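# Seat the orange-ringed plate on the block's pin

## Task

Put the plate with the orange ring onto the block so it lies flat over the post, with the block's pin passing through the plate's pin hole (the one of its five small holes that differs from the other four). The plate must stay seated by itself, with no help from the robot, at the end. Then release it and move the grippers away.

## Robot and tools

Robot: two arms, left_arm and right_arm, each ending in a two-finger gripper. A gripper's fingers extend along its own +z axis and close and open along its own y axis. The reported end_effector_position is the point between the finger pads, roughly 1 cm behind the fingertips.

Frame: all positions and orientations use one scene frame. The origin sits on the table top midway between the arms. +x points out over the table, +z points up, and left_arm is on the +y side. The names left and right say nothing about which side of a camera image an arm shows on. Printed hand positions can be somewhat wrong, more so at long reach. Motions tend to stop a centimetre or more short of the commanded pose, usually below it.

Row layout: every motion is described by one row of exactly 16 numbers covering both arms, even when only one arm should move. First the left_arm block: x, y, z (metres), qw, qx, qy, qz (unit quaternion, w first), opening. Then the same eight for right_arm. x, y, z and the quaternion are an absolute target pose for that gripper in the scene frame, not an offset. Opening runs from -1 (closed) to +1 (fully open, 0.094 m). A target more than 0.6 m from the arm's last reported position along any of the gripper's axes is refused. To hold an arm still, resend its last reported pose and its desired opening in every call; to keep a fixed orientation, resend the same quaternion you chose rather than copying the drifting reported one.

Tools:
- execute_actions {"actions": [...], "pictures": bool}. The list holds at most one item. Empty list: just read the state. An action {"rows": [[16 numbers], ...], "steps": n} applies one row per control step (1/30 s), up to 15 rows and 15 steps (default 15); if rows run out, the last row repeats. A wait {"steps": n} (up to 300) sends nothing new and returns n steps after the previous result, with your reply time counted inside those steps. A refused call sends nothing. Pictures are included unless pictures is false.
- move {"target": [16 numbers], "speed": m/s}. Drives each gripper in a straight line toward its absolute pose in target; both paths finish together, lasting 0.5 to 10 s (cut off at 10 s). speed is 0.002 to 0.5, default 0.25; rotation is capped at twice that value in rad/s. Rotation takes the shorter direction. Openings are applied at the start. Paths ignore obstacles and the other arm, and the gripper can lag, wander or overshoot speed, especially with an almost straight arm.
- wait {"seconds": 0 to 10}. Lets time pass with no new command.
- zoom_image {"camera": "cam_low" | "cam_left_wrist" | "cam_right_wrist", "region": [x0, y0, x1, y1]}. Pixel box of that camera's latest picture, top-left origin, no larger than 504 by 504. cam_low is 672x504; the wrist cameras are 616x616.
- finished_scene {"scene": number of the current scene}. Ends it irreversibly and reports whether the goal was met. Sending a reply with no tool call also ends things.

Control behaviour: each step, the commanded pose is limited to 70 mm and 16 degrees from the measured pose, then damped inverse kinematics moves the joints, favouring position over orientation. After an action ends, an arm continues only to its last limited pose, so far targets need several calls; check the reported pose and command the remainder. Fingers still moving keep moving. The simulation keeps running while you think and write.

Gripping: grip_measured is the measured finger opening on the same -1..1 scale; each arm's last Joint positions entry is the opening in metres. Readings may be off by about 1 mm per gripper, consistently. To hold something, command roughly 0.03 below grip_measured for a firm grip, less for a gentler one. Pad force tops out near 50 to 62 N, lower for parts thinner than about 2 mm.

Result lines: the state line gives each arm's pose as left_arm: … | right_arm: …. A "pose unreachable" line means a clearance check altered or blocked that arm's command; HELD marks steps where that happened. "Hand target" shows the pose the controller is currently driving toward. A move adds a "move:" line with its ending (done, off_target, moving, held, fault) and limits: paced means the sent pose was clipped; held means some steps were blocked, after which the arm may dash faster than speed. If only one arm is named, the other finished. Distances to target are also listed. Joint torques are raw drive outputs with per-joint offsets, scale and noise, non-zero even in free air. Joint limits (rad): waist ±2.880, shoulder 0 to 3.142, elbow 0 to 3.019, wrist pitch -1.693 to 1.571, wrist yaw ±1.571, wrist roll ±2.094. FAULT lines mean an arm stopped; MOTOR HOT warns from 85 °C, and at 100 °C the arm drops its load and sags until cool.

Avoid: dropping or knocking anything off the table, letting the arms collide or press on each other, fast impacts (contact force grows with speed and with how far the target lies beyond the contact), and long heavy holds that overheat motors. Parts held or loose may occasionally get a brief external tug or push. Finish with the plate resting seated on its own, grippers open and withdrawn.

Each tool is called after ">>>" by a JSON object that holds its "api" and its "payload".

## Session

>>> {"api": "execute_actions", "payload": {"actions": []}}

Scene clock: 0.00 s of 5100.00 s.
left_arm: end_effector_position=(+0.1604, +0.0773, +0.3041) grip_measured=+1.000 end_effector_quat_wxyz=(+0.290, +0.838, +0.448, -0.115) | right_arm: end_effector_position=(+0.5288, -0.0351, +0.2187) grip_measured=+1.000 end_effector_quat_wxyz=(+0.005, +0.856, -0.517, -0.020)
Joint positions: left_arm=[-0.363  0.829  0.971 -1.287  0.487  1.503  0.094] | right_arm=[ 0.771  2.004  2.053 -1.646 -0.031 -1.487  0.094]
Joint velocities: left_arm=[ 0.005 -0.015 -0.007  0.002 -0.022  0.022  0.   ] | right_arm=[-0.015 -0.005 -0.017  0.002  0.081  0.022  0.   ]
Joint torques (N m, as the arm reports them, + toward a larger angle): no reading
Motor temperatures (°C, as the motors report them): left_arm=[32 31 30 29 29 33] | right_arm=[29 29 30 31 33 32]
Hand target (left_arm): +0.164, +0.075, +0.317; +0.302, +0.837, +0.444, -0.108
Hand target (right_arm): +0.534, -0.032, +0.224; -0.004, +0.856, -0.517, -0.016

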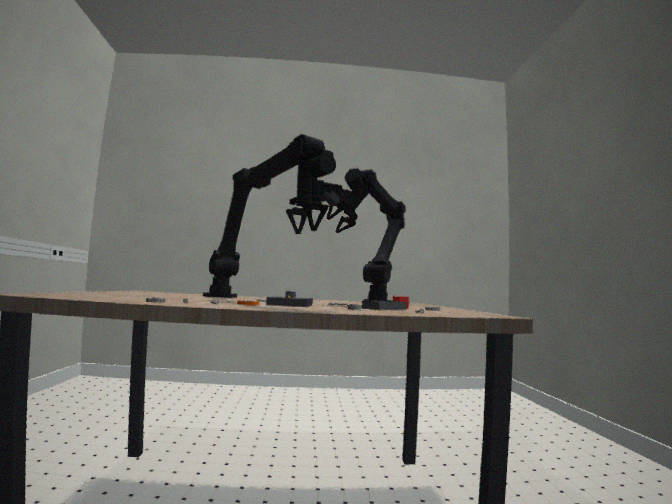

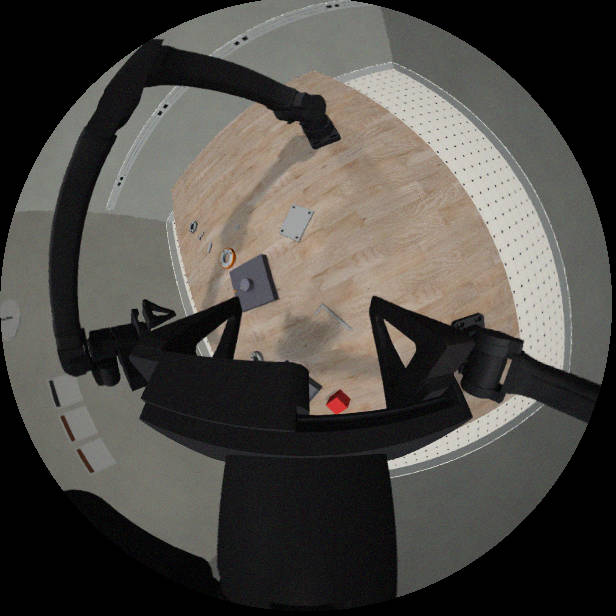

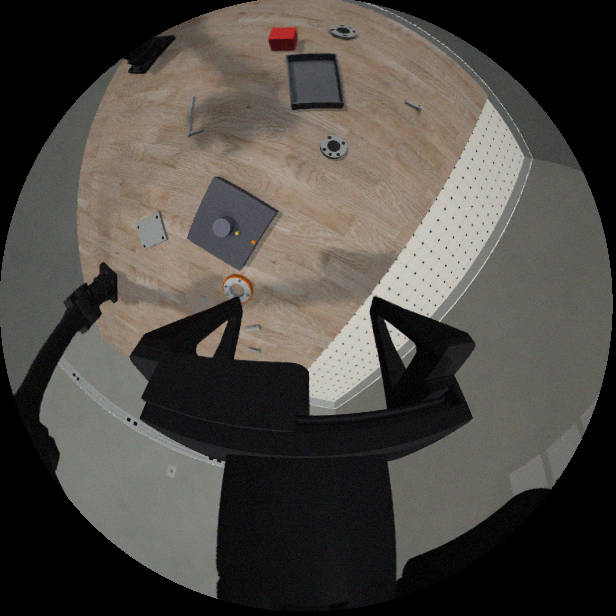

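>>> {"api": "zoom_image", "payload": {"camera": "cam_right_wrist", "region": [170, 160, 320, 310]}}

>>> {"api": "zoom_image", "payload": {"camera": "cam_low", "region": [130, 270, 450, 330]}}

Region (170, 160, 320, 310) of cam_right_wrist's 616x616 image, scaled by 3.360, with more detail than that image has.

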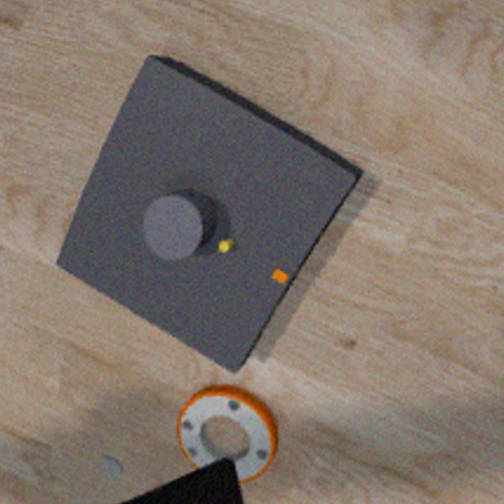

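Region (130, 270, 450, 330) of cam_low's 672x504 image, scaled by 1.575, with more detail than that image has; it fills the top 94 rows of this view, and the rest is white.

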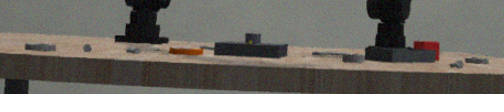

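>>> {"api": "move", "payload": {"target": [0.18, 0.22, 0.28, 0.29, 0.838, 0.448, -0.115, 1, 0.445, -0.17, 0.13, 0, 0.7071, -0.7071, 0, 1], "speed": 0.2}}

Scene clock: 5.70 s of 5100.00 s.
left_arm: end_effector_position=(+0.1790, +0.2165, +0.2820) grip_measured=+1.000 end_effector_quat_wxyz=(+0.280, +0.820, +0.492, -0.088) | right_arm: end_effector_position=(+0.4420, -0.1673, +0.1255) grip_measured=+1.000 end_effector_quat_wxyz=(+0.009, +0.714, -0.700, -0.007)
Joint positions: left_arm=[ 0.258  0.817  0.935 -1.579  0.586  2.098  0.094] | right_arm=[ 0.643  1.66   1.312 -1.244 -0.008 -1.152  0.094]
Joint velocities: left_arm=[-0.005 -0.024 -0.012 -0.022 -0.022  0.066  0.   ] | right_arm=[ 0.005 -0.005  0.012  0.002 -0.081  0.095  0.   ]
Joint torques (N m, as the arm reports them, + toward a larger angle): left_arm=[ 0.53 -1.39  9.63  0.34  0.3   0.1 ] | right_arm=[  0.18 -17.32   7.58   0.5    0.1    0.01]
Motor temperatures (°C, as the motors report them): left_arm=[32 31 32 29 30 33] | right_arm=[29 31 32 31 33 32]
Hand target (left_arm): +0.179, +0.218, +0.281; +0.275, +0.821, +0.492, -0.091
Hand target (right_arm): +0.442, -0.169, +0.132; -0.001, +0.707, -0.707, -0.002
Off the commanded pose (left_arm): 0.004 m, 6 deg.
Off the commanded pose (right_arm): 0.006 m, 2 deg.
joint sent to its limit (left arm) — the command would take joint 6 (wrist roll) past its upper limit, so that joint was sent only as far as its limit.
After step 90, 1.03 s passed at rest.
move: off_target (left_arm)

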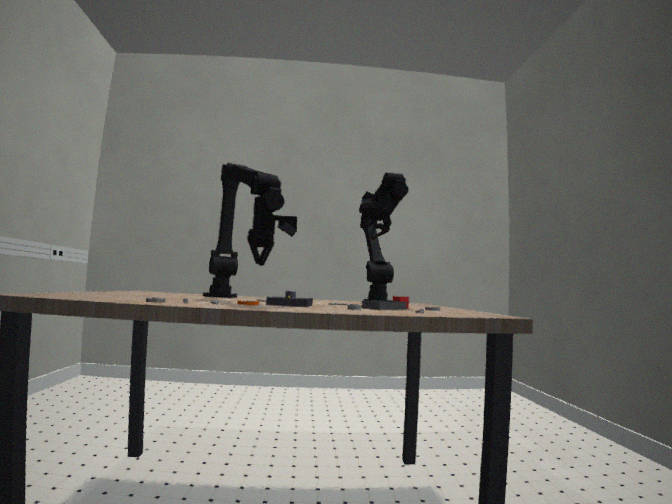

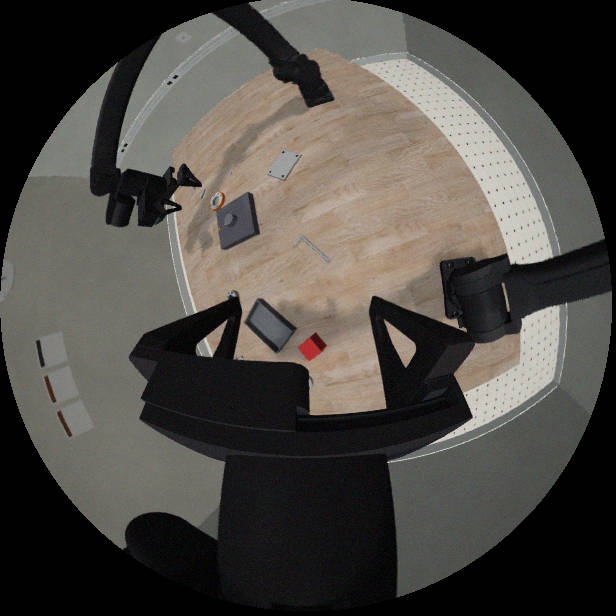

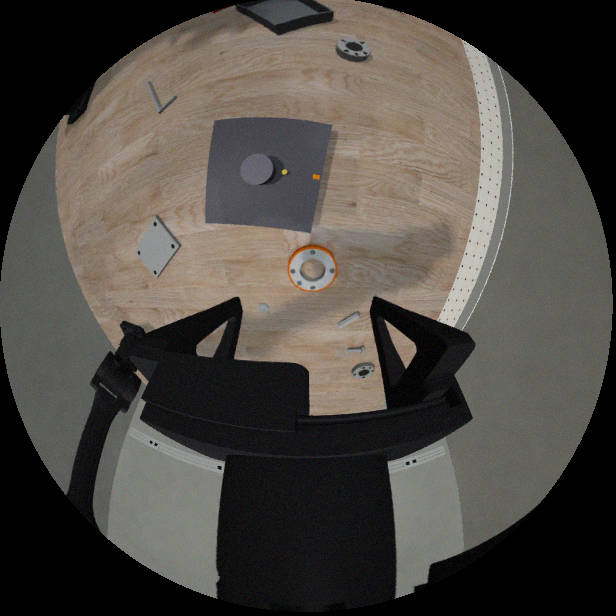

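>>> {"api": "zoom_image", "payload": {"camera": "cam_right_wrist", "region": [270, 225, 354, 309]}}

>>> {"api": "zoom_image", "payload": {"camera": "cam_right_wrist", "region": [195, 105, 345, 255]}}

Region (270, 225, 354, 309) of cam_right_wrist's 616x616 image, scaled by 6.000, with more detail than that image has.

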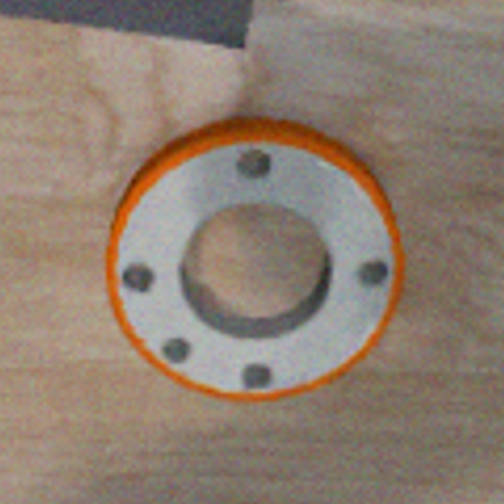

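Region (195, 105, 345, 255) of cam_right_wrist's 616x616 image, scaled by 3.360, with more detail than that image has.

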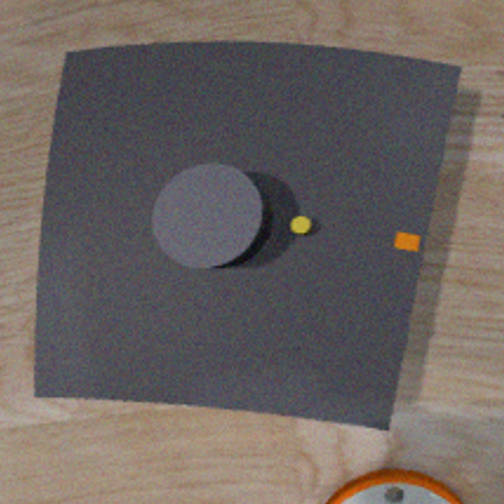

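>>> {"api": "move", "payload": {"target": [0.179, 0.2165, 0.282, 0.28, 0.82, 0.492, -0.088, 1, 0.449, -0.171, 0.09, 0, 0.6428, 0.766, 0, 1], "speed": 0.4}}

Scene clock: 13.57 s of 5100.00 s.
left_arm: end_effector_position=(+0.1790, +0.2165, +0.2820) grip_measured=+1.000 end_effector_quat_wxyz=(+0.280, +0.820, +0.492, -0.088) | right_arm: end_effector_position=(+0.4493, -0.1652, +0.1095) grip_measured=+1.000 end_effector_quat_wxyz=(+0.006, +0.632, +0.775, +0.017)
Joint positions: left_arm=[ 0.258  0.817  0.935 -1.579  0.586  2.1    0.094] | right_arm=[ 0.642  1.66   1.267 -1.143 -0.004  1.808  0.094]
Joint velocities: left_arm=[-0.005 -0.005 -0.012 -0.012  0.022  0.007  0.   ] | right_arm=[-0.005 -0.015 -0.017 -0.017 -0.022  0.125  0.   ]
Joint torques (N m, as the arm reports them, + toward a larger angle): left_arm=[ 0.3  -1.98  9.42  0.72  0.51  0.01] | right_arm=[ -0.13 -12.88   7.21   0.5    0.29   0.02]
Motor temperatures (°C, as the motors report them): left_arm=[32 31 33 29 30 33] | right_arm=[29 31 33 32 33 32]
Hand target (left_arm): +0.179, +0.216, +0.282; +0.280, +0.820, +0.492, -0.088
Hand target (right_arm): +0.448, -0.172, +0.090; -0.000, +0.643, +0.766, -0.000
Off the commanded pose (left_arm): 0.000 m, 0 deg.
Off the commanded pose (right_arm): 0.020 m, 3 deg.
After step 90, 0.47 s passed at rest.
move: off_target (right_arm)

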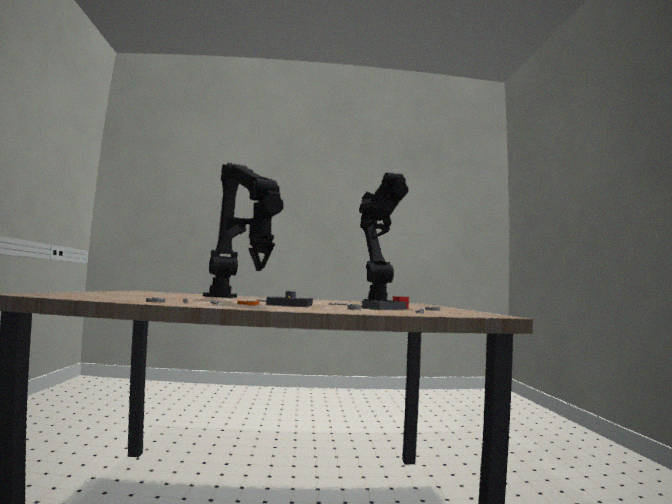

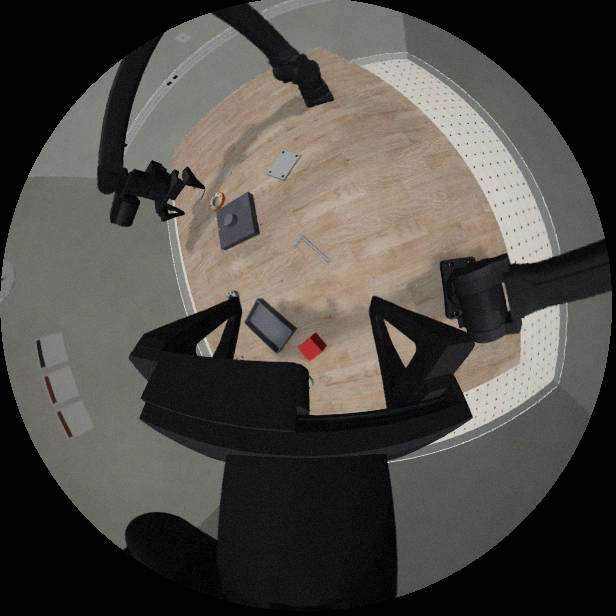

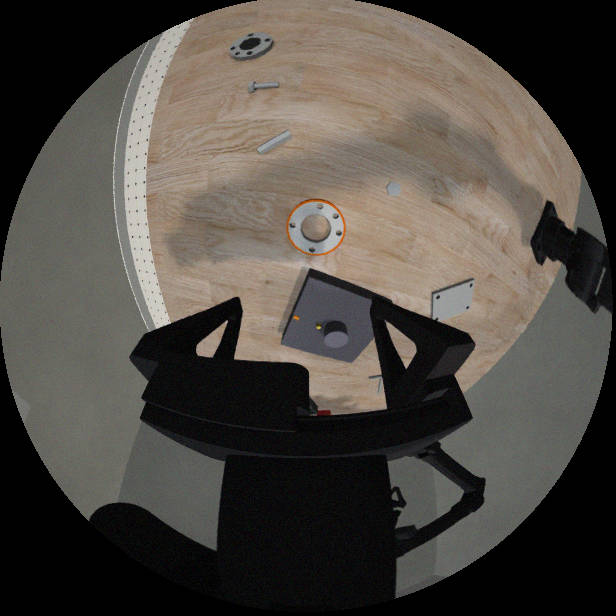

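>>> {"api": "move", "payload": {"target": [0.179, 0.2165, 0.282, 0.28, 0.82, 0.492, -0.088, 1, 0.447, -0.196, 0.055, 0, 0.6428, 0.766, 0, 1], "speed": 0.1}}

Scene clock: 15.33 s of 5100.00 s.
left_arm: end_effector_position=(+0.1790, +0.2165, +0.2820) grip_measured=+1.000 end_effector_quat_wxyz=(+0.280, +0.820, +0.492, -0.088) | right_arm: end_effector_position=(+0.4481, -0.1921, +0.0709) grip_measured=+1.000 end_effector_quat_wxyz=(+0.005, +0.647, +0.763, +0.013)
Joint positions: left_arm=[ 0.258  0.817  0.935 -1.579  0.586  2.1    0.094] | right_arm=[ 0.592  1.68   1.181 -1.045 -0.004  1.795  0.094]
Joint velocities: left_arm=[-0.005 -0.015  0.007  0.027  0.037 -0.022  0.   ] | right_arm=[-0.005  0.005  0.007  0.002  0.022  0.037  0.   ]
Joint torques (N m, as the arm reports them, + toward a larger angle): left_arm=[ 0.28 -2.01  9.46  0.72  0.51  0.01] | right_arm=[  0.14 -12.97   6.99   0.55   0.18  -0.28]
Motor temperatures (°C, as the motors report them): left_arm=[32 31 33 29 30 33] | right_arm=[29 31 33 32 33 32]
Hand target (left_arm): +0.179, +0.216, +0.282; +0.280, +0.820, +0.492, -0.088
Hand target (right_arm): +0.445, -0.196, +0.056; -0.001, +0.643, +0.766, +0.001
Off the commanded pose (left_arm): 0.000 m, 0 deg.
Off the commanded pose (right_arm): 0.016 m, 2 deg.
move: off_target (right_arm)

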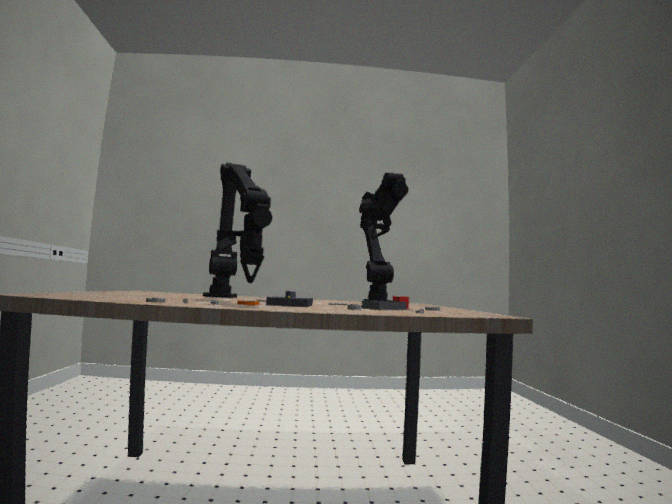

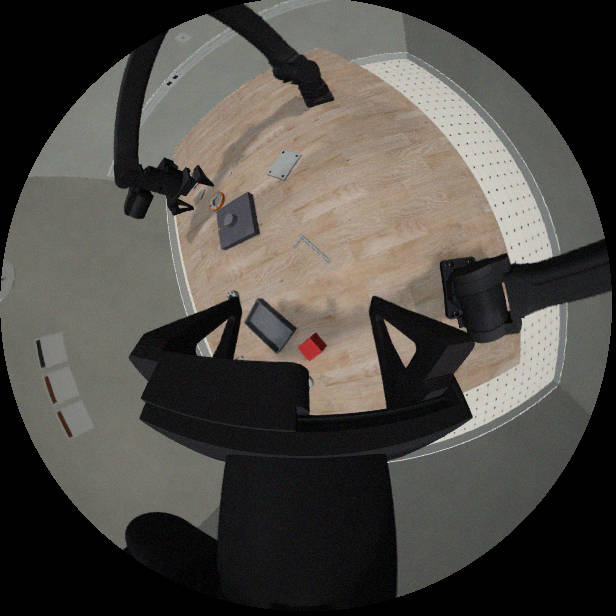

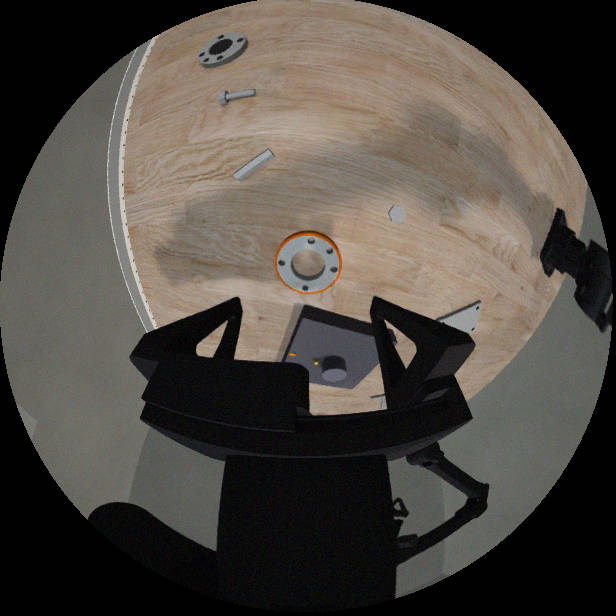

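>>> {"api": "move", "payload": {"target": [0.179, 0.2165, 0.282, 0.28, 0.82, 0.492, -0.088, 1, 0.446, -0.197, 0.02, -0.005, 0.6428, 0.766, -0.013, 0.8], "speed": 0.06}}

Scene clock: 17.07 s of 5100.00 s.
left_arm: end_effector_position=(+0.1790, +0.2165, +0.2820) grip_measured=+1.000 end_effector_quat_wxyz=(+0.280, +0.820, +0.492, -0.088) | right_arm: end_effector_position=(+0.4482, -0.1924, +0.0358) grip_measured=+0.802 end_effector_quat_wxyz=(-0.001, +0.647, +0.763, -0.000)
Joint positions: left_arm=[ 0.258  0.817  0.935 -1.579  0.586  2.1    0.094] | right_arm=[ 0.592  1.744  1.162 -0.989 -0.002  1.795  0.085]
Joint velocities: left_arm=[-0.015 -0.034 -0.007 -0.007  0.037 -0.051  0.   ] | right_arm=[-0.015 -0.015  0.007 -0.027  0.007  0.051  0.   ]
Joint torques (N m, as the arm reports them, + toward a larger angle): left_arm=[ 0.26 -1.93  9.4   0.72  0.5   0.01] | right_arm=[  0.03 -13.53   6.57   0.45   0.3   -0.28]
Motor temperatures (°C, as the motors report them): left_arm=[32 31 33 29 30 33] | right_arm=[29 31 33 32 33 32]
Hand target (left_arm): +0.179, +0.216, +0.282; +0.280, +0.820, +0.492, -0.088
Hand target (right_arm): +0.445, -0.197, +0.021; -0.006, +0.643, +0.766, -0.013
Off the commanded pose (left_arm): 0.000 m, 0 deg.
Off the commanded pose (right_arm): 0.017 m, 2 deg.
move: off_target (right_arm)

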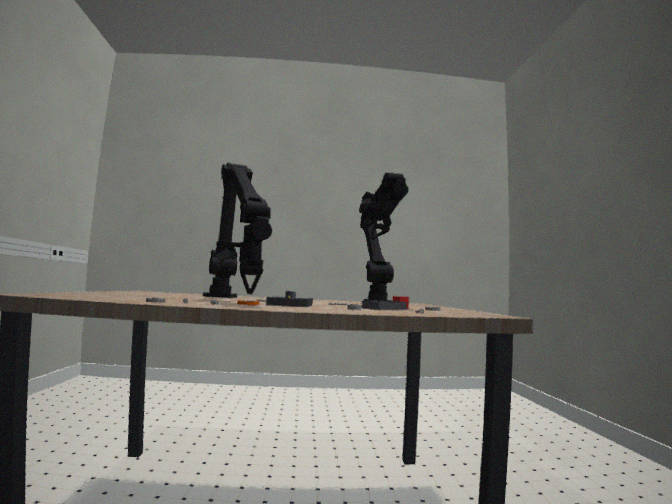

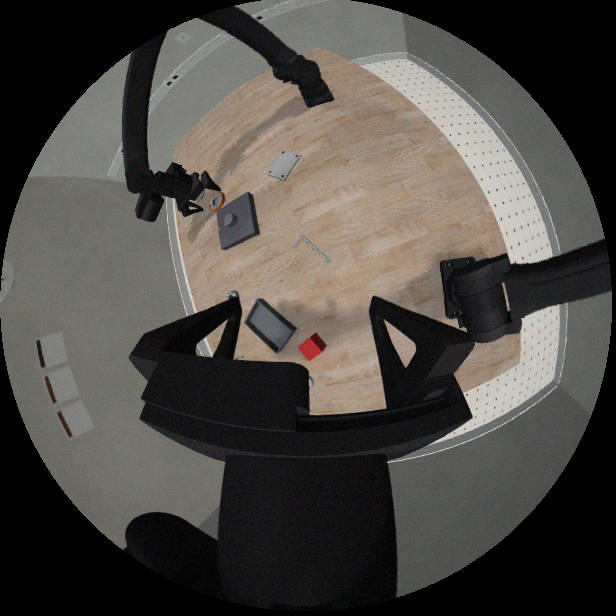

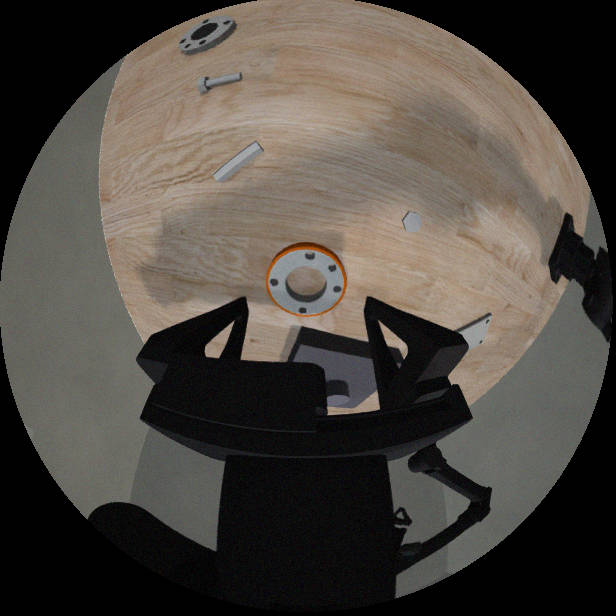

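>>> {"api": "zoom_image", "payload": {"camera": "cam_low", "region": [200, 250, 330, 320]}}

>>> {"api": "zoom_image", "payload": {"camera": "cam_right_wrist", "region": [220, 220, 400, 360]}}

Region (200, 250, 330, 320) of cam_low's 672x504 image, scaled by 3.877, with more detail than that image has; it fills the top 271 rows of this view, and the rest is white.

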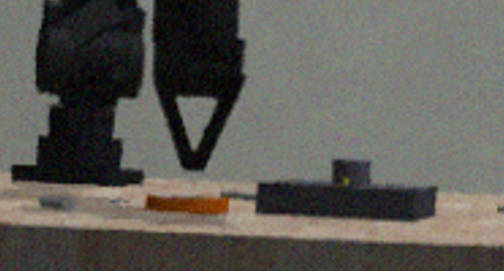

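Region (220, 220, 400, 360) of cam_right_wrist's 616x616 image, scaled by 2.800, with more detail than that image has.

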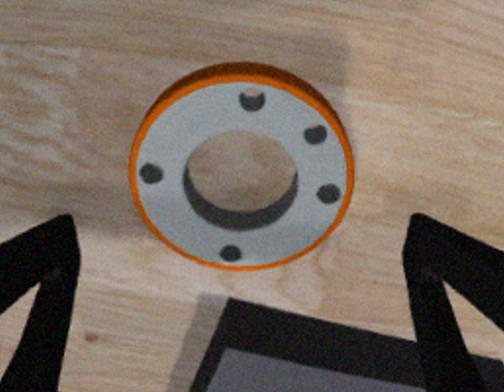

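>>> {"api": "move", "payload": {"target": [0.179, 0.2165, 0.282, 0.28, 0.82, 0.492, -0.088, 1, 0.446, -0.200, 0.004, -0.005, 0.6428, 0.766, -0.013, 0.8], "speed": 0.03}}

Scene clock: 19.93 s of 5100.00 s.
left_arm: end_effector_position=(+0.1790, +0.2165, +0.2820) grip_measured=+1.000 end_effector_quat_wxyz=(+0.280, +0.820, +0.492, -0.088) | right_arm: end_effector_position=(+0.4491, -0.1929, +0.0214) grip_measured=+0.802 end_effector_quat_wxyz=(+0.000, +0.645, +0.764, +0.002)
Joint positions: left_arm=[ 0.258  0.817  0.935 -1.579  0.586  2.1    0.094] | right_arm=[ 0.59   1.765  1.146 -0.948 -0.002  1.789  0.085]
Joint velocities: left_arm=[-0.015  0.005  0.027 -0.007 -0.022 -0.022  0.   ] | right_arm=[-0.015 -0.015 -0.017  0.012  0.022 -0.022  0.   ]
Joint torques (N m, as the arm reports them, + toward a larger angle): left_arm=[ 0.18 -1.98  9.42  0.72  0.51  0.  ] | right_arm=[ -0.26 -13.48   6.3    0.48   0.3   -0.28]
Motor temperatures (°C, as the motors report them): left_arm=[32 31 33 29 30 33] | right_arm=[29 31 33 32 33 32]
Hand target (left_arm): +0.179, +0.216, +0.282; +0.280, +0.820, +0.492, -0.088
Hand target (right_arm): +0.445, -0.200, +0.005; -0.006, +0.643, +0.766, -0.013
Off the commanded pose (left_arm): 0.000 m, 0 deg.
Off the commanded pose (right_arm): 0.019 m, 2 deg.
move: off_target (right_arm)

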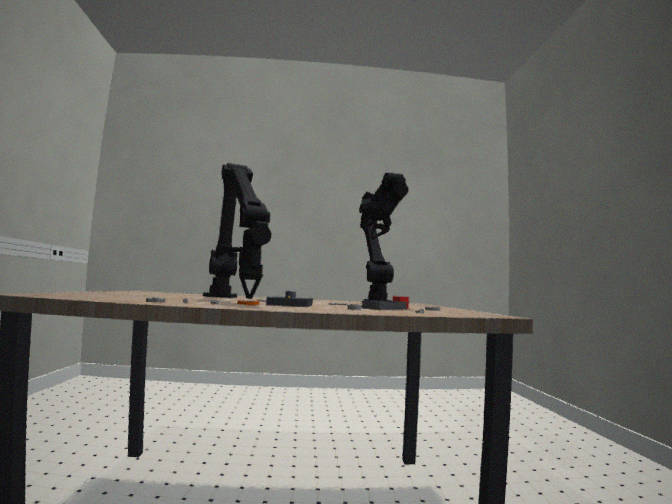

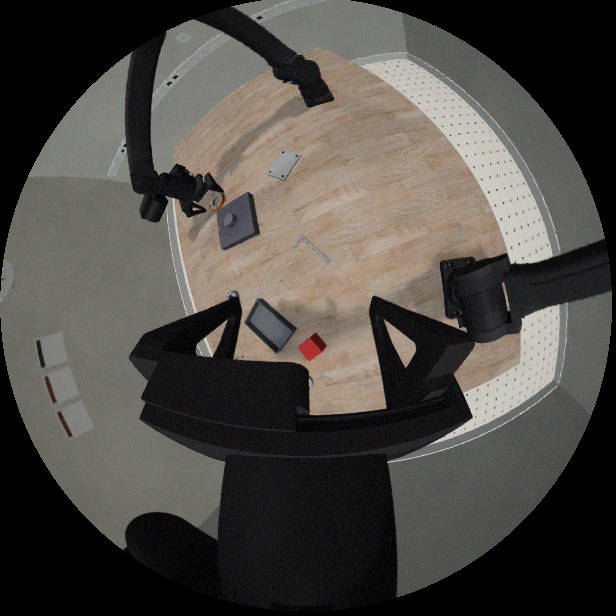

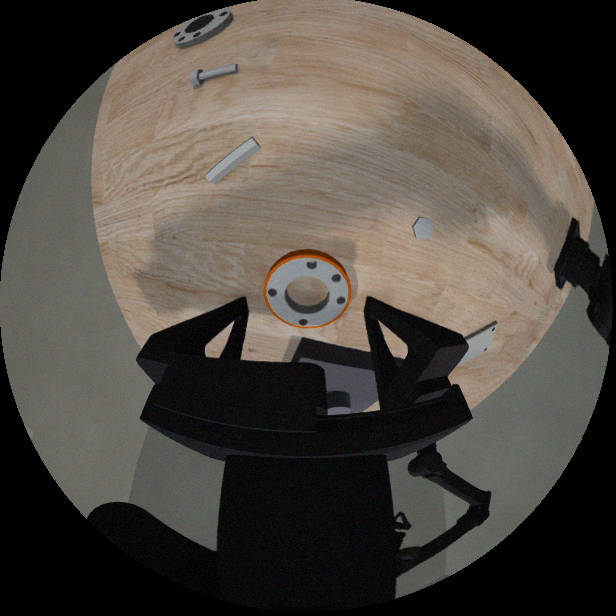

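>>> {"api": "zoom_image", "payload": {"camera": "cam_low", "region": [220, 265, 290, 315]}}

>>> {"api": "zoom_image", "payload": {"camera": "cam_right_wrist", "region": [220, 230, 400, 360]}}

Region (220, 265, 290, 315) of cam_low's 672x504 image, scaled by 7.200, with more detail than that image has; it fills the top 360 rows of this view, and the rest is white.

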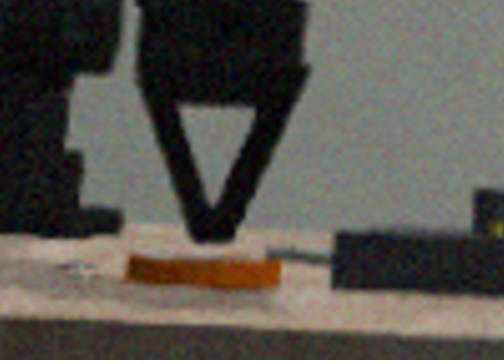

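Region (220, 230, 400, 360) of cam_right_wrist's 616x616 image, scaled by 2.800, with more detail than that image has.

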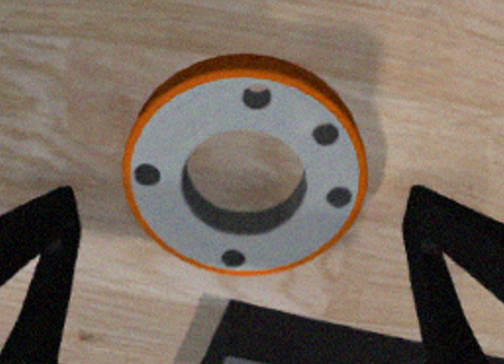

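>>> {"api": "move", "payload": {"target": [0.179, 0.2165, 0.282, 0.28, 0.82, 0.492, -0.088, 1, 0.445, -0.2045, -0.006, -0.005, 0.6428, 0.766, -0.013, 0.8], "speed": 0.02}}

Scene clock: 22.87 s of 5100.00 s.
left_arm: end_effector_position=(+0.1790, +0.2165, +0.2820) grip_measured=+1.000 end_effector_quat_wxyz=(+0.280, +0.820, +0.492, -0.088) | right_arm: end_effector_position=(+0.4490, -0.1972, +0.0121) grip_measured=+0.802 end_effector_quat_wxyz=(+0.001, +0.645, +0.764, +0.003)
Joint positions: left_arm=[ 0.258  0.817  0.935 -1.579  0.586  2.1    0.094] | right_arm=[ 0.582  1.775  1.13  -0.921 -0.002  1.781  0.085]
Joint velocities: left_arm=[-0.024 -0.015  0.002 -0.012 -0.095 -0.081  0.   ] | right_arm=[ 0.015 -0.015  0.012 -0.002 -0.051  0.066 -0.   ]
Joint torques (N m, as the arm reports them, + toward a larger angle): left_arm=[ 0.3  -1.99  9.41  0.74  0.51  0.01] | right_arm=[ -0.14 -13.16   6.17   0.49   0.29  -0.29]
Motor temperatures (°C, as the motors report them): left_arm=[32 31 34 29 30 33] | right_arm=[29 31 33 32 33 32]
Hand target (left_arm): +0.179, +0.216, +0.282; +0.280, +0.820, +0.492, -0.088
Hand target (right_arm): +0.444, -0.204, -0.005; -0.006, +0.643, +0.766, -0.013
Off the commanded pose (left_arm): 0.000 m, 0 deg.
Off the commanded pose (right_arm): 0.020 m, 2 deg.
move: off_target (right_arm)

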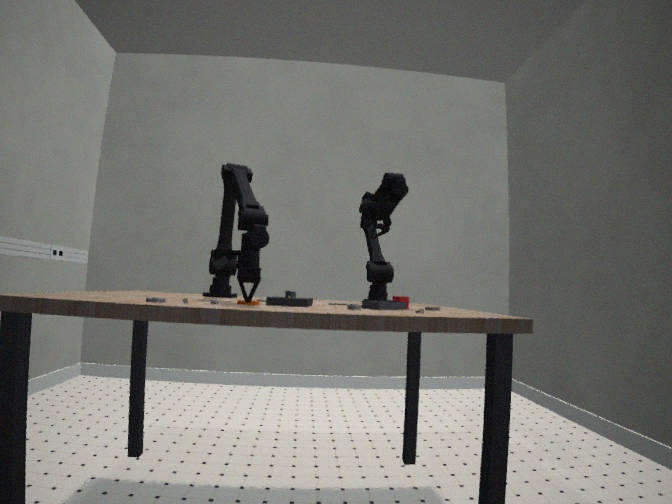

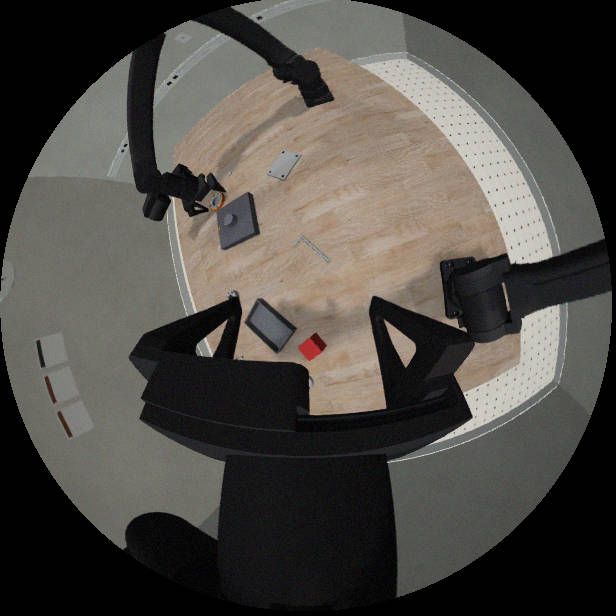

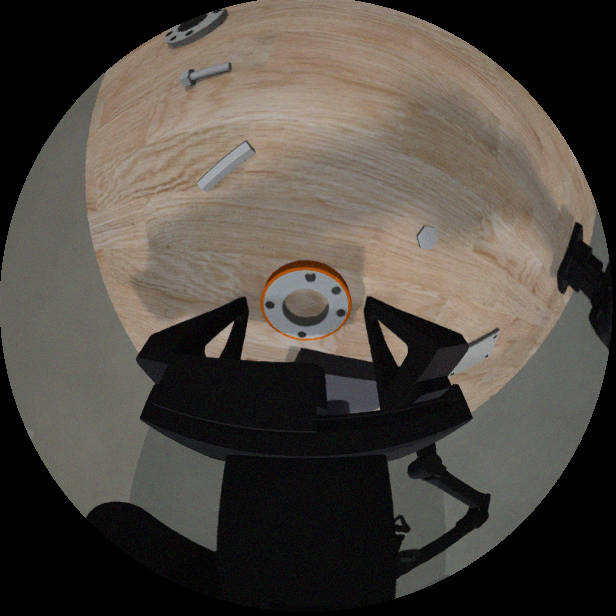

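>>> {"api": "zoom_image", "payload": {"camera": "cam_low", "region": [220, 265, 290, 315]}}

Region (220, 265, 290, 315) of cam_low's 672x504 image, scaled by 7.200, with more detail than that image has; it fills the top 360 rows of this view, and the rest is white.

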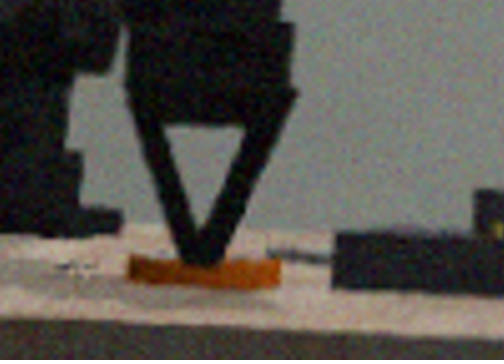

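>>> {"api": "move", "payload": {"target": [0.179, 0.2165, 0.282, 0.28, 0.82, 0.492, -0.088, 1, 0.445, -0.2045, -0.013, -0.006, 0.6428, 0.766, -0.015, 0.8], "speed": 0.02}}

>>> {"api": "zoom_image", "payload": {"camera": "cam_low", "region": [220, 265, 290, 315]}}

Scene clock: 25.23 s of 5100.00 s.
left_arm: end_effector_position=(+0.1790, +0.2165, +0.2820) grip_measured=+1.000 end_effector_quat_wxyz=(+0.280, +0.820, +0.492, -0.088) | right_arm: end_effector_position=(+0.4501, -0.1968, +0.0060) grip_measured=+0.802 end_effector_quat_wxyz=(+0.000, +0.645, +0.764, +0.002)
Joint positions: left_arm=[ 0.258  0.817  0.935 -1.579  0.586  2.1    0.094] | right_arm=[ 0.582  1.789  1.13  -0.909 -0.001  1.78   0.085]
Joint velocities: left_arm=[-0.015 -0.015  0.002  0.027 -0.037 -0.007  0.   ] | right_arm=[-0.005  0.005  0.007 -0.012  0.037 -0.051  0.001]
Joint torques (N m, as the arm reports them, + toward a larger angle): left_arm=[ 0.29 -2.    9.47  0.74  0.51  0.01] | right_arm=[ -0.27 -13.47   6.01   0.49   0.31  -0.28]
Motor temperatures (°C, as the motors report them): left_arm=[32 31 34 29 30 33] | right_arm=[29 31 33 32 33 32]
Hand target (left_arm): +0.179, +0.216, +0.282; +0.280, +0.820, +0.492, -0.088
Hand target (right_arm): +0.444, -0.205, -0.012; -0.007, +0.643, +0.766, -0.015
Off the commanded pose (left_arm): 0.000 m, 0 deg.
Off the commanded pose (right_arm): 0.021 m, 2 deg.
move: off_target (right_arm)

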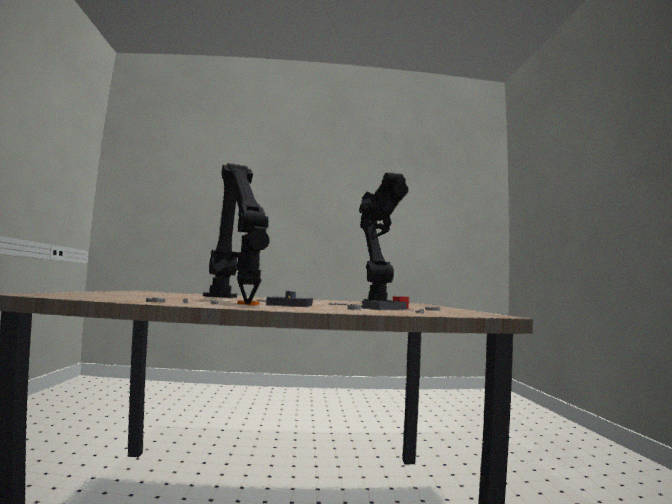

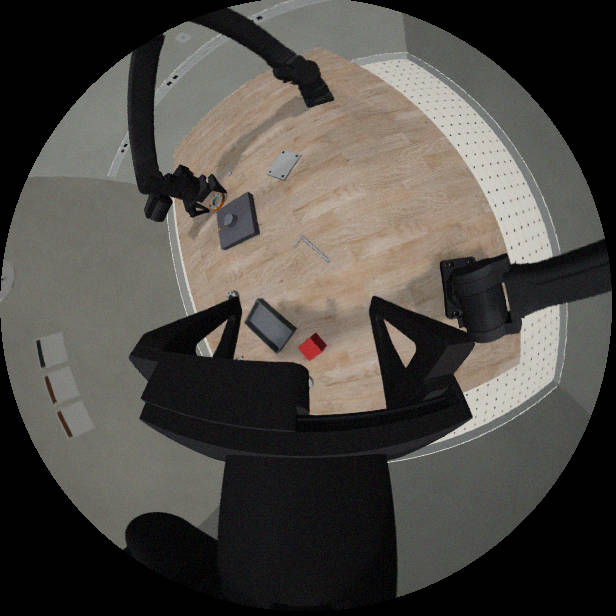

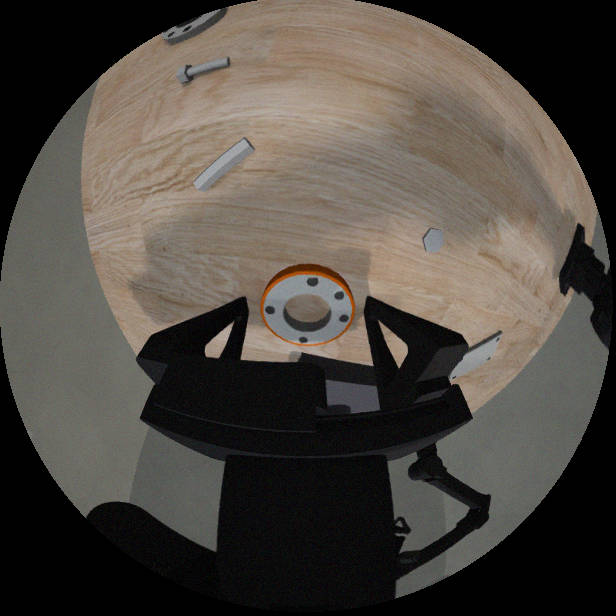

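Region (220, 265, 290, 315) of cam_low's 672x504 image, scaled by 7.200, with more detail than that image has; it fills the top 360 rows of this view, and the rest is white.

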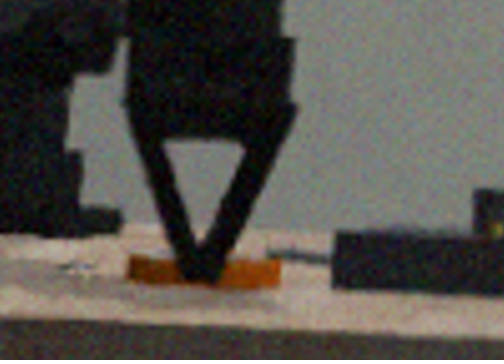

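>>> {"api": "execute_actions", "payload": {"actions": [{"rows": [[0.179, 0.2165, 0.282, 0.28, 0.82, 0.492, -0.088, 1, 0.445, -0.2045, -0.013, -0.006, 0.6428, 0.766, -0.015, 0.7],[0.179, 0.2165, 0.282, 0.28, 0.82, 0.492, -0.088, 1, 0.445, -0.2045, -0.013, -0.006, 0.6428, 0.766, -0.015, 0.6],[0.179, 0.2165, 0.282, 0.28, 0.82, 0.492, -0.088, 1, 0.445, -0.2045, -0.013, -0.006, 0.6428, 0.766, -0.015, 0.52],[0.179, 0.2165, 0.282, 0.28, 0.82, 0.492, -0.088, 1, 0.445, -0.2045, -0.013, -0.006, 0.6428, 0.766, -0.015, 0.47],[0.179, 0.2165, 0.282, 0.28, 0.82, 0.492, -0.088, 1, 0.445, -0.2045, -0.013, -0.006, 0.6428, 0.766, -0.015, 0.44],[0.179, 0.2165, 0.282, 0.28, 0.82, 0.492, -0.088, 1, 0.445, -0.2045, -0.013, -0.006, 0.6428, 0.766, -0.015, 0.42],[0.179, 0.2165, 0.282, 0.28, 0.82, 0.492, -0.088, 1, 0.445, -0.2045, -0.013, -0.006, 0.6428, 0.766, -0.015, 0.40],[0.179, 0.2165, 0.282, 0.28, 0.82, 0.492, -0.088, 1, 0.445, -0.2045, -0.013, -0.006, 0.6428, 0.766, -0.015, 0.38],[0.179, 0.2165, 0.282, 0.28, 0.82, 0.492, -0.088, 1, 0.445, -0.2045, -0.013, -0.006, 0.6428, 0.766, -0.015, 0.36],[0.179, 0.2165, 0.282, 0.28, 0.82, 0.492, -0.088, 1, 0.445, -0.2045, -0.013, -0.006, 0.6428, 0.766, -0.015, 0.34],[0.179, 0.2165, 0.282, 0.28, 0.82, 0.492, -0.088, 1, 0.445, -0.2045, -0.013, -0.006, 0.6428, 0.766, -0.015, 0.32]], "steps": 15}]}}

Scene clock: 26.80 s of 5100.00 s.
left_arm: end_effector_position=(+0.1790, +0.2165, +0.2820) grip_measured=+1.000 end_effector_quat_wxyz=(+0.280, +0.820, +0.492, -0.088) | right_arm: end_effector_position=(+0.4501, -0.1968, +0.0058) grip_measured=+0.334 end_effector_quat_wxyz=(+0.000, +0.645, +0.764, +0.002)
Joint positions: left_arm=[ 0.258  0.817  0.935 -1.579  0.586  2.1    0.094] | right_arm=[ 0.582  1.789  1.13  -0.909 -0.001  1.78   0.063]
Joint velocities: left_arm=[ 0.005 -0.015 -0.012 -0.012 -0.051  0.007  0.   ] | right_arm=[-0.015 -0.015 -0.017 -0.012 -0.066 -0.022  0.001]
Joint torques (N m, as the arm reports them, + toward a larger angle): left_arm=[ 0.17 -1.97  9.42  0.7   0.5   0.02] | right_arm=[ -0.16 -13.41   6.     0.47   0.3   -0.27]
Motor temperatures (°C, as the motors report them): left_arm=[32 31 34 29 30 33] | right_arm=[29 31 33 32 33 32]
Hand target (left_arm): +0.179, +0.216, +0.282; +0.280, +0.820, +0.492, -0.088
Hand target (right_arm): +0.444, -0.205, -0.012; -0.007, +0.643, +0.766, -0.015
Off the commanded pose (left_arm): 0.000 m, 0 deg.
Off the commanded pose (right_arm): 0.021 m, 2 deg.
Steps of this call (steps 1 to 32: nothing new was sent; steps 33 to 47: all 15 steps of this action). Readings (end_effector_position):
33: left_arm (+0.1790, +0.2165, +0.2820) | right_arm (+0.4501, -0.1968, +0.0060)
34: left_arm (+0.1790, +0.2165, +0.2820) | right_arm (+0.4501, -0.1968, +0.0060)
36: left_arm (+0.1790, +0.2165, +0.2820) | right_arm (+0.4501, -0.1968, +0.0060)
40: left_arm (+0.1790, +0.2165, +0.2820) | right_arm (+0.4501, -0.1968, +0.0060)
47: the state above

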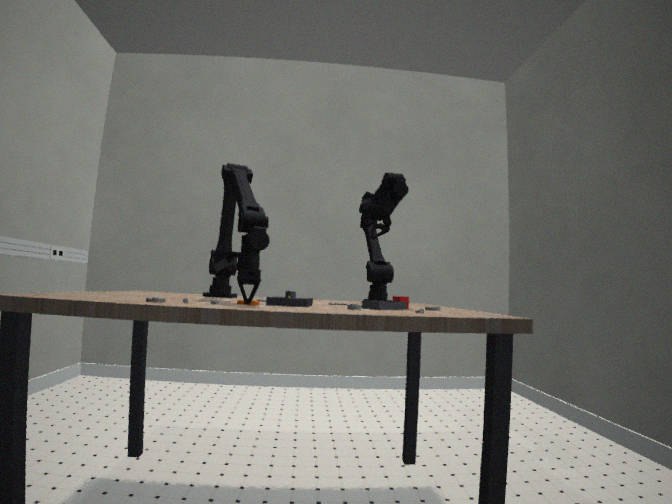

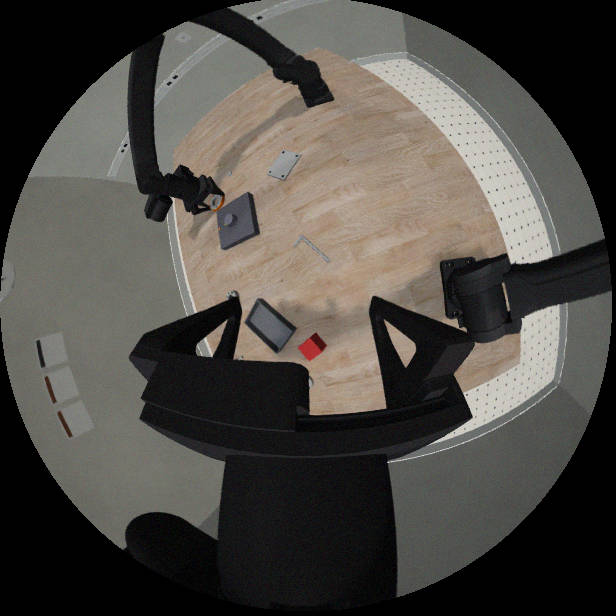

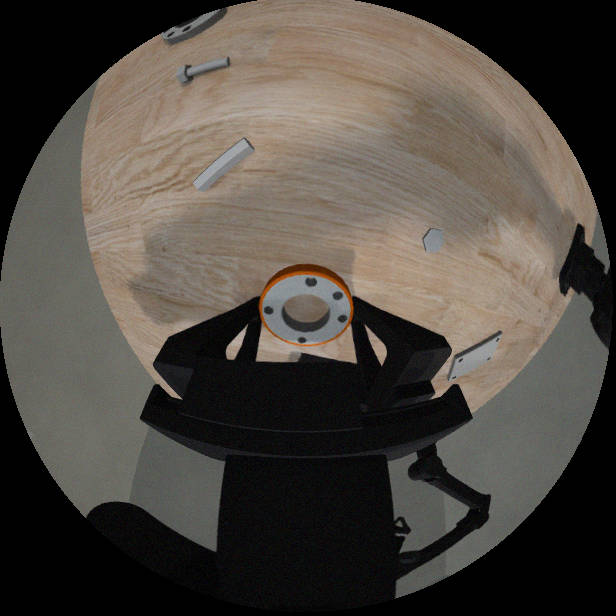

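>>> {"api": "move", "payload": {"target": [0.179, 0.2165, 0.282, 0.28, 0.82, 0.492, -0.088, 1, 0.45, -0.197, 0.085, 0, 0.6428, 0.766, 0, 0.30], "speed": 0.08}}

Scene clock: 30.63 s of 5100.00 s.
left_arm: end_effector_position=(+0.1790, +0.2165, +0.2820) grip_measured=+1.000 end_effector_quat_wxyz=(+0.280, +0.820, +0.492, -0.088) | right_arm: end_effector_position=(+0.4300, -0.2048, +0.0598) grip_measured=+0.324 end_effector_quat_wxyz=(-0.015, +0.645, +0.764, -0.027)
Joint positions: left_arm=[ 0.258  0.817  0.935 -1.579  0.586  2.1    0.094] | right_arm=[ 0.582  1.696  1.168 -1.104 -0.001  1.78   0.062]
Joint velocities: left_arm=[ 0.005  0.015 -0.002 -0.017 -0.051 -0.037  0.   ] | right_arm=[ 0.005 -0.005 -0.022 -0.012 -0.081  0.007  0.001]
Joint torques (N m, as the arm reports them, + toward a larger angle): left_arm=[ 0.29 -1.95  9.41  0.73  0.5   0.01] | right_arm=[  0.55 -16.53  11.35  -0.24   0.19  -0.18]
Motor temperatures (°C, as the motors report them): left_arm=[32 31 34 29 30 33] | right_arm=[29 31 33 32 33 32]
Hand target (left_arm): +0.179, +0.216, +0.282; +0.280, +0.820, +0.492, -0.088
Hand target (right_arm): +0.450, -0.197, +0.085; +0.000, +0.643, +0.766, +0.000
Off the commanded pose (left_arm): 0.000 m, 0 deg.
Off the commanded pose (right_arm): 0.033 m, 4 deg.
move: off_target (right_arm)

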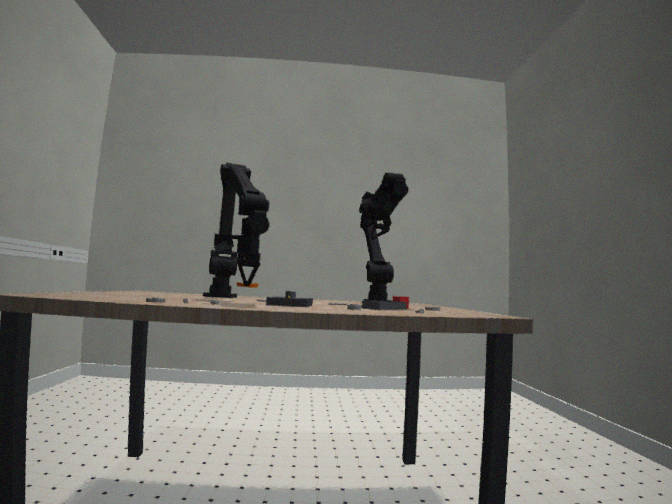

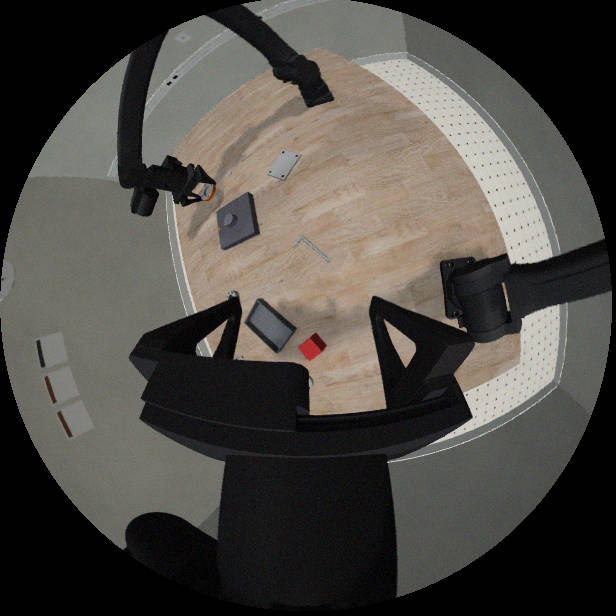

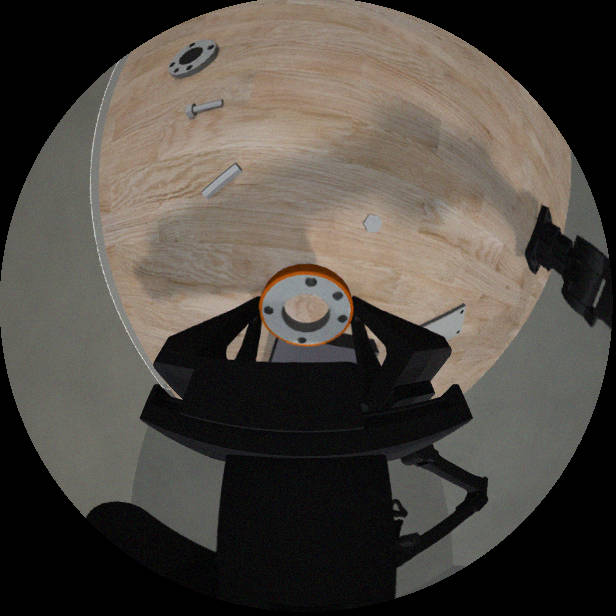

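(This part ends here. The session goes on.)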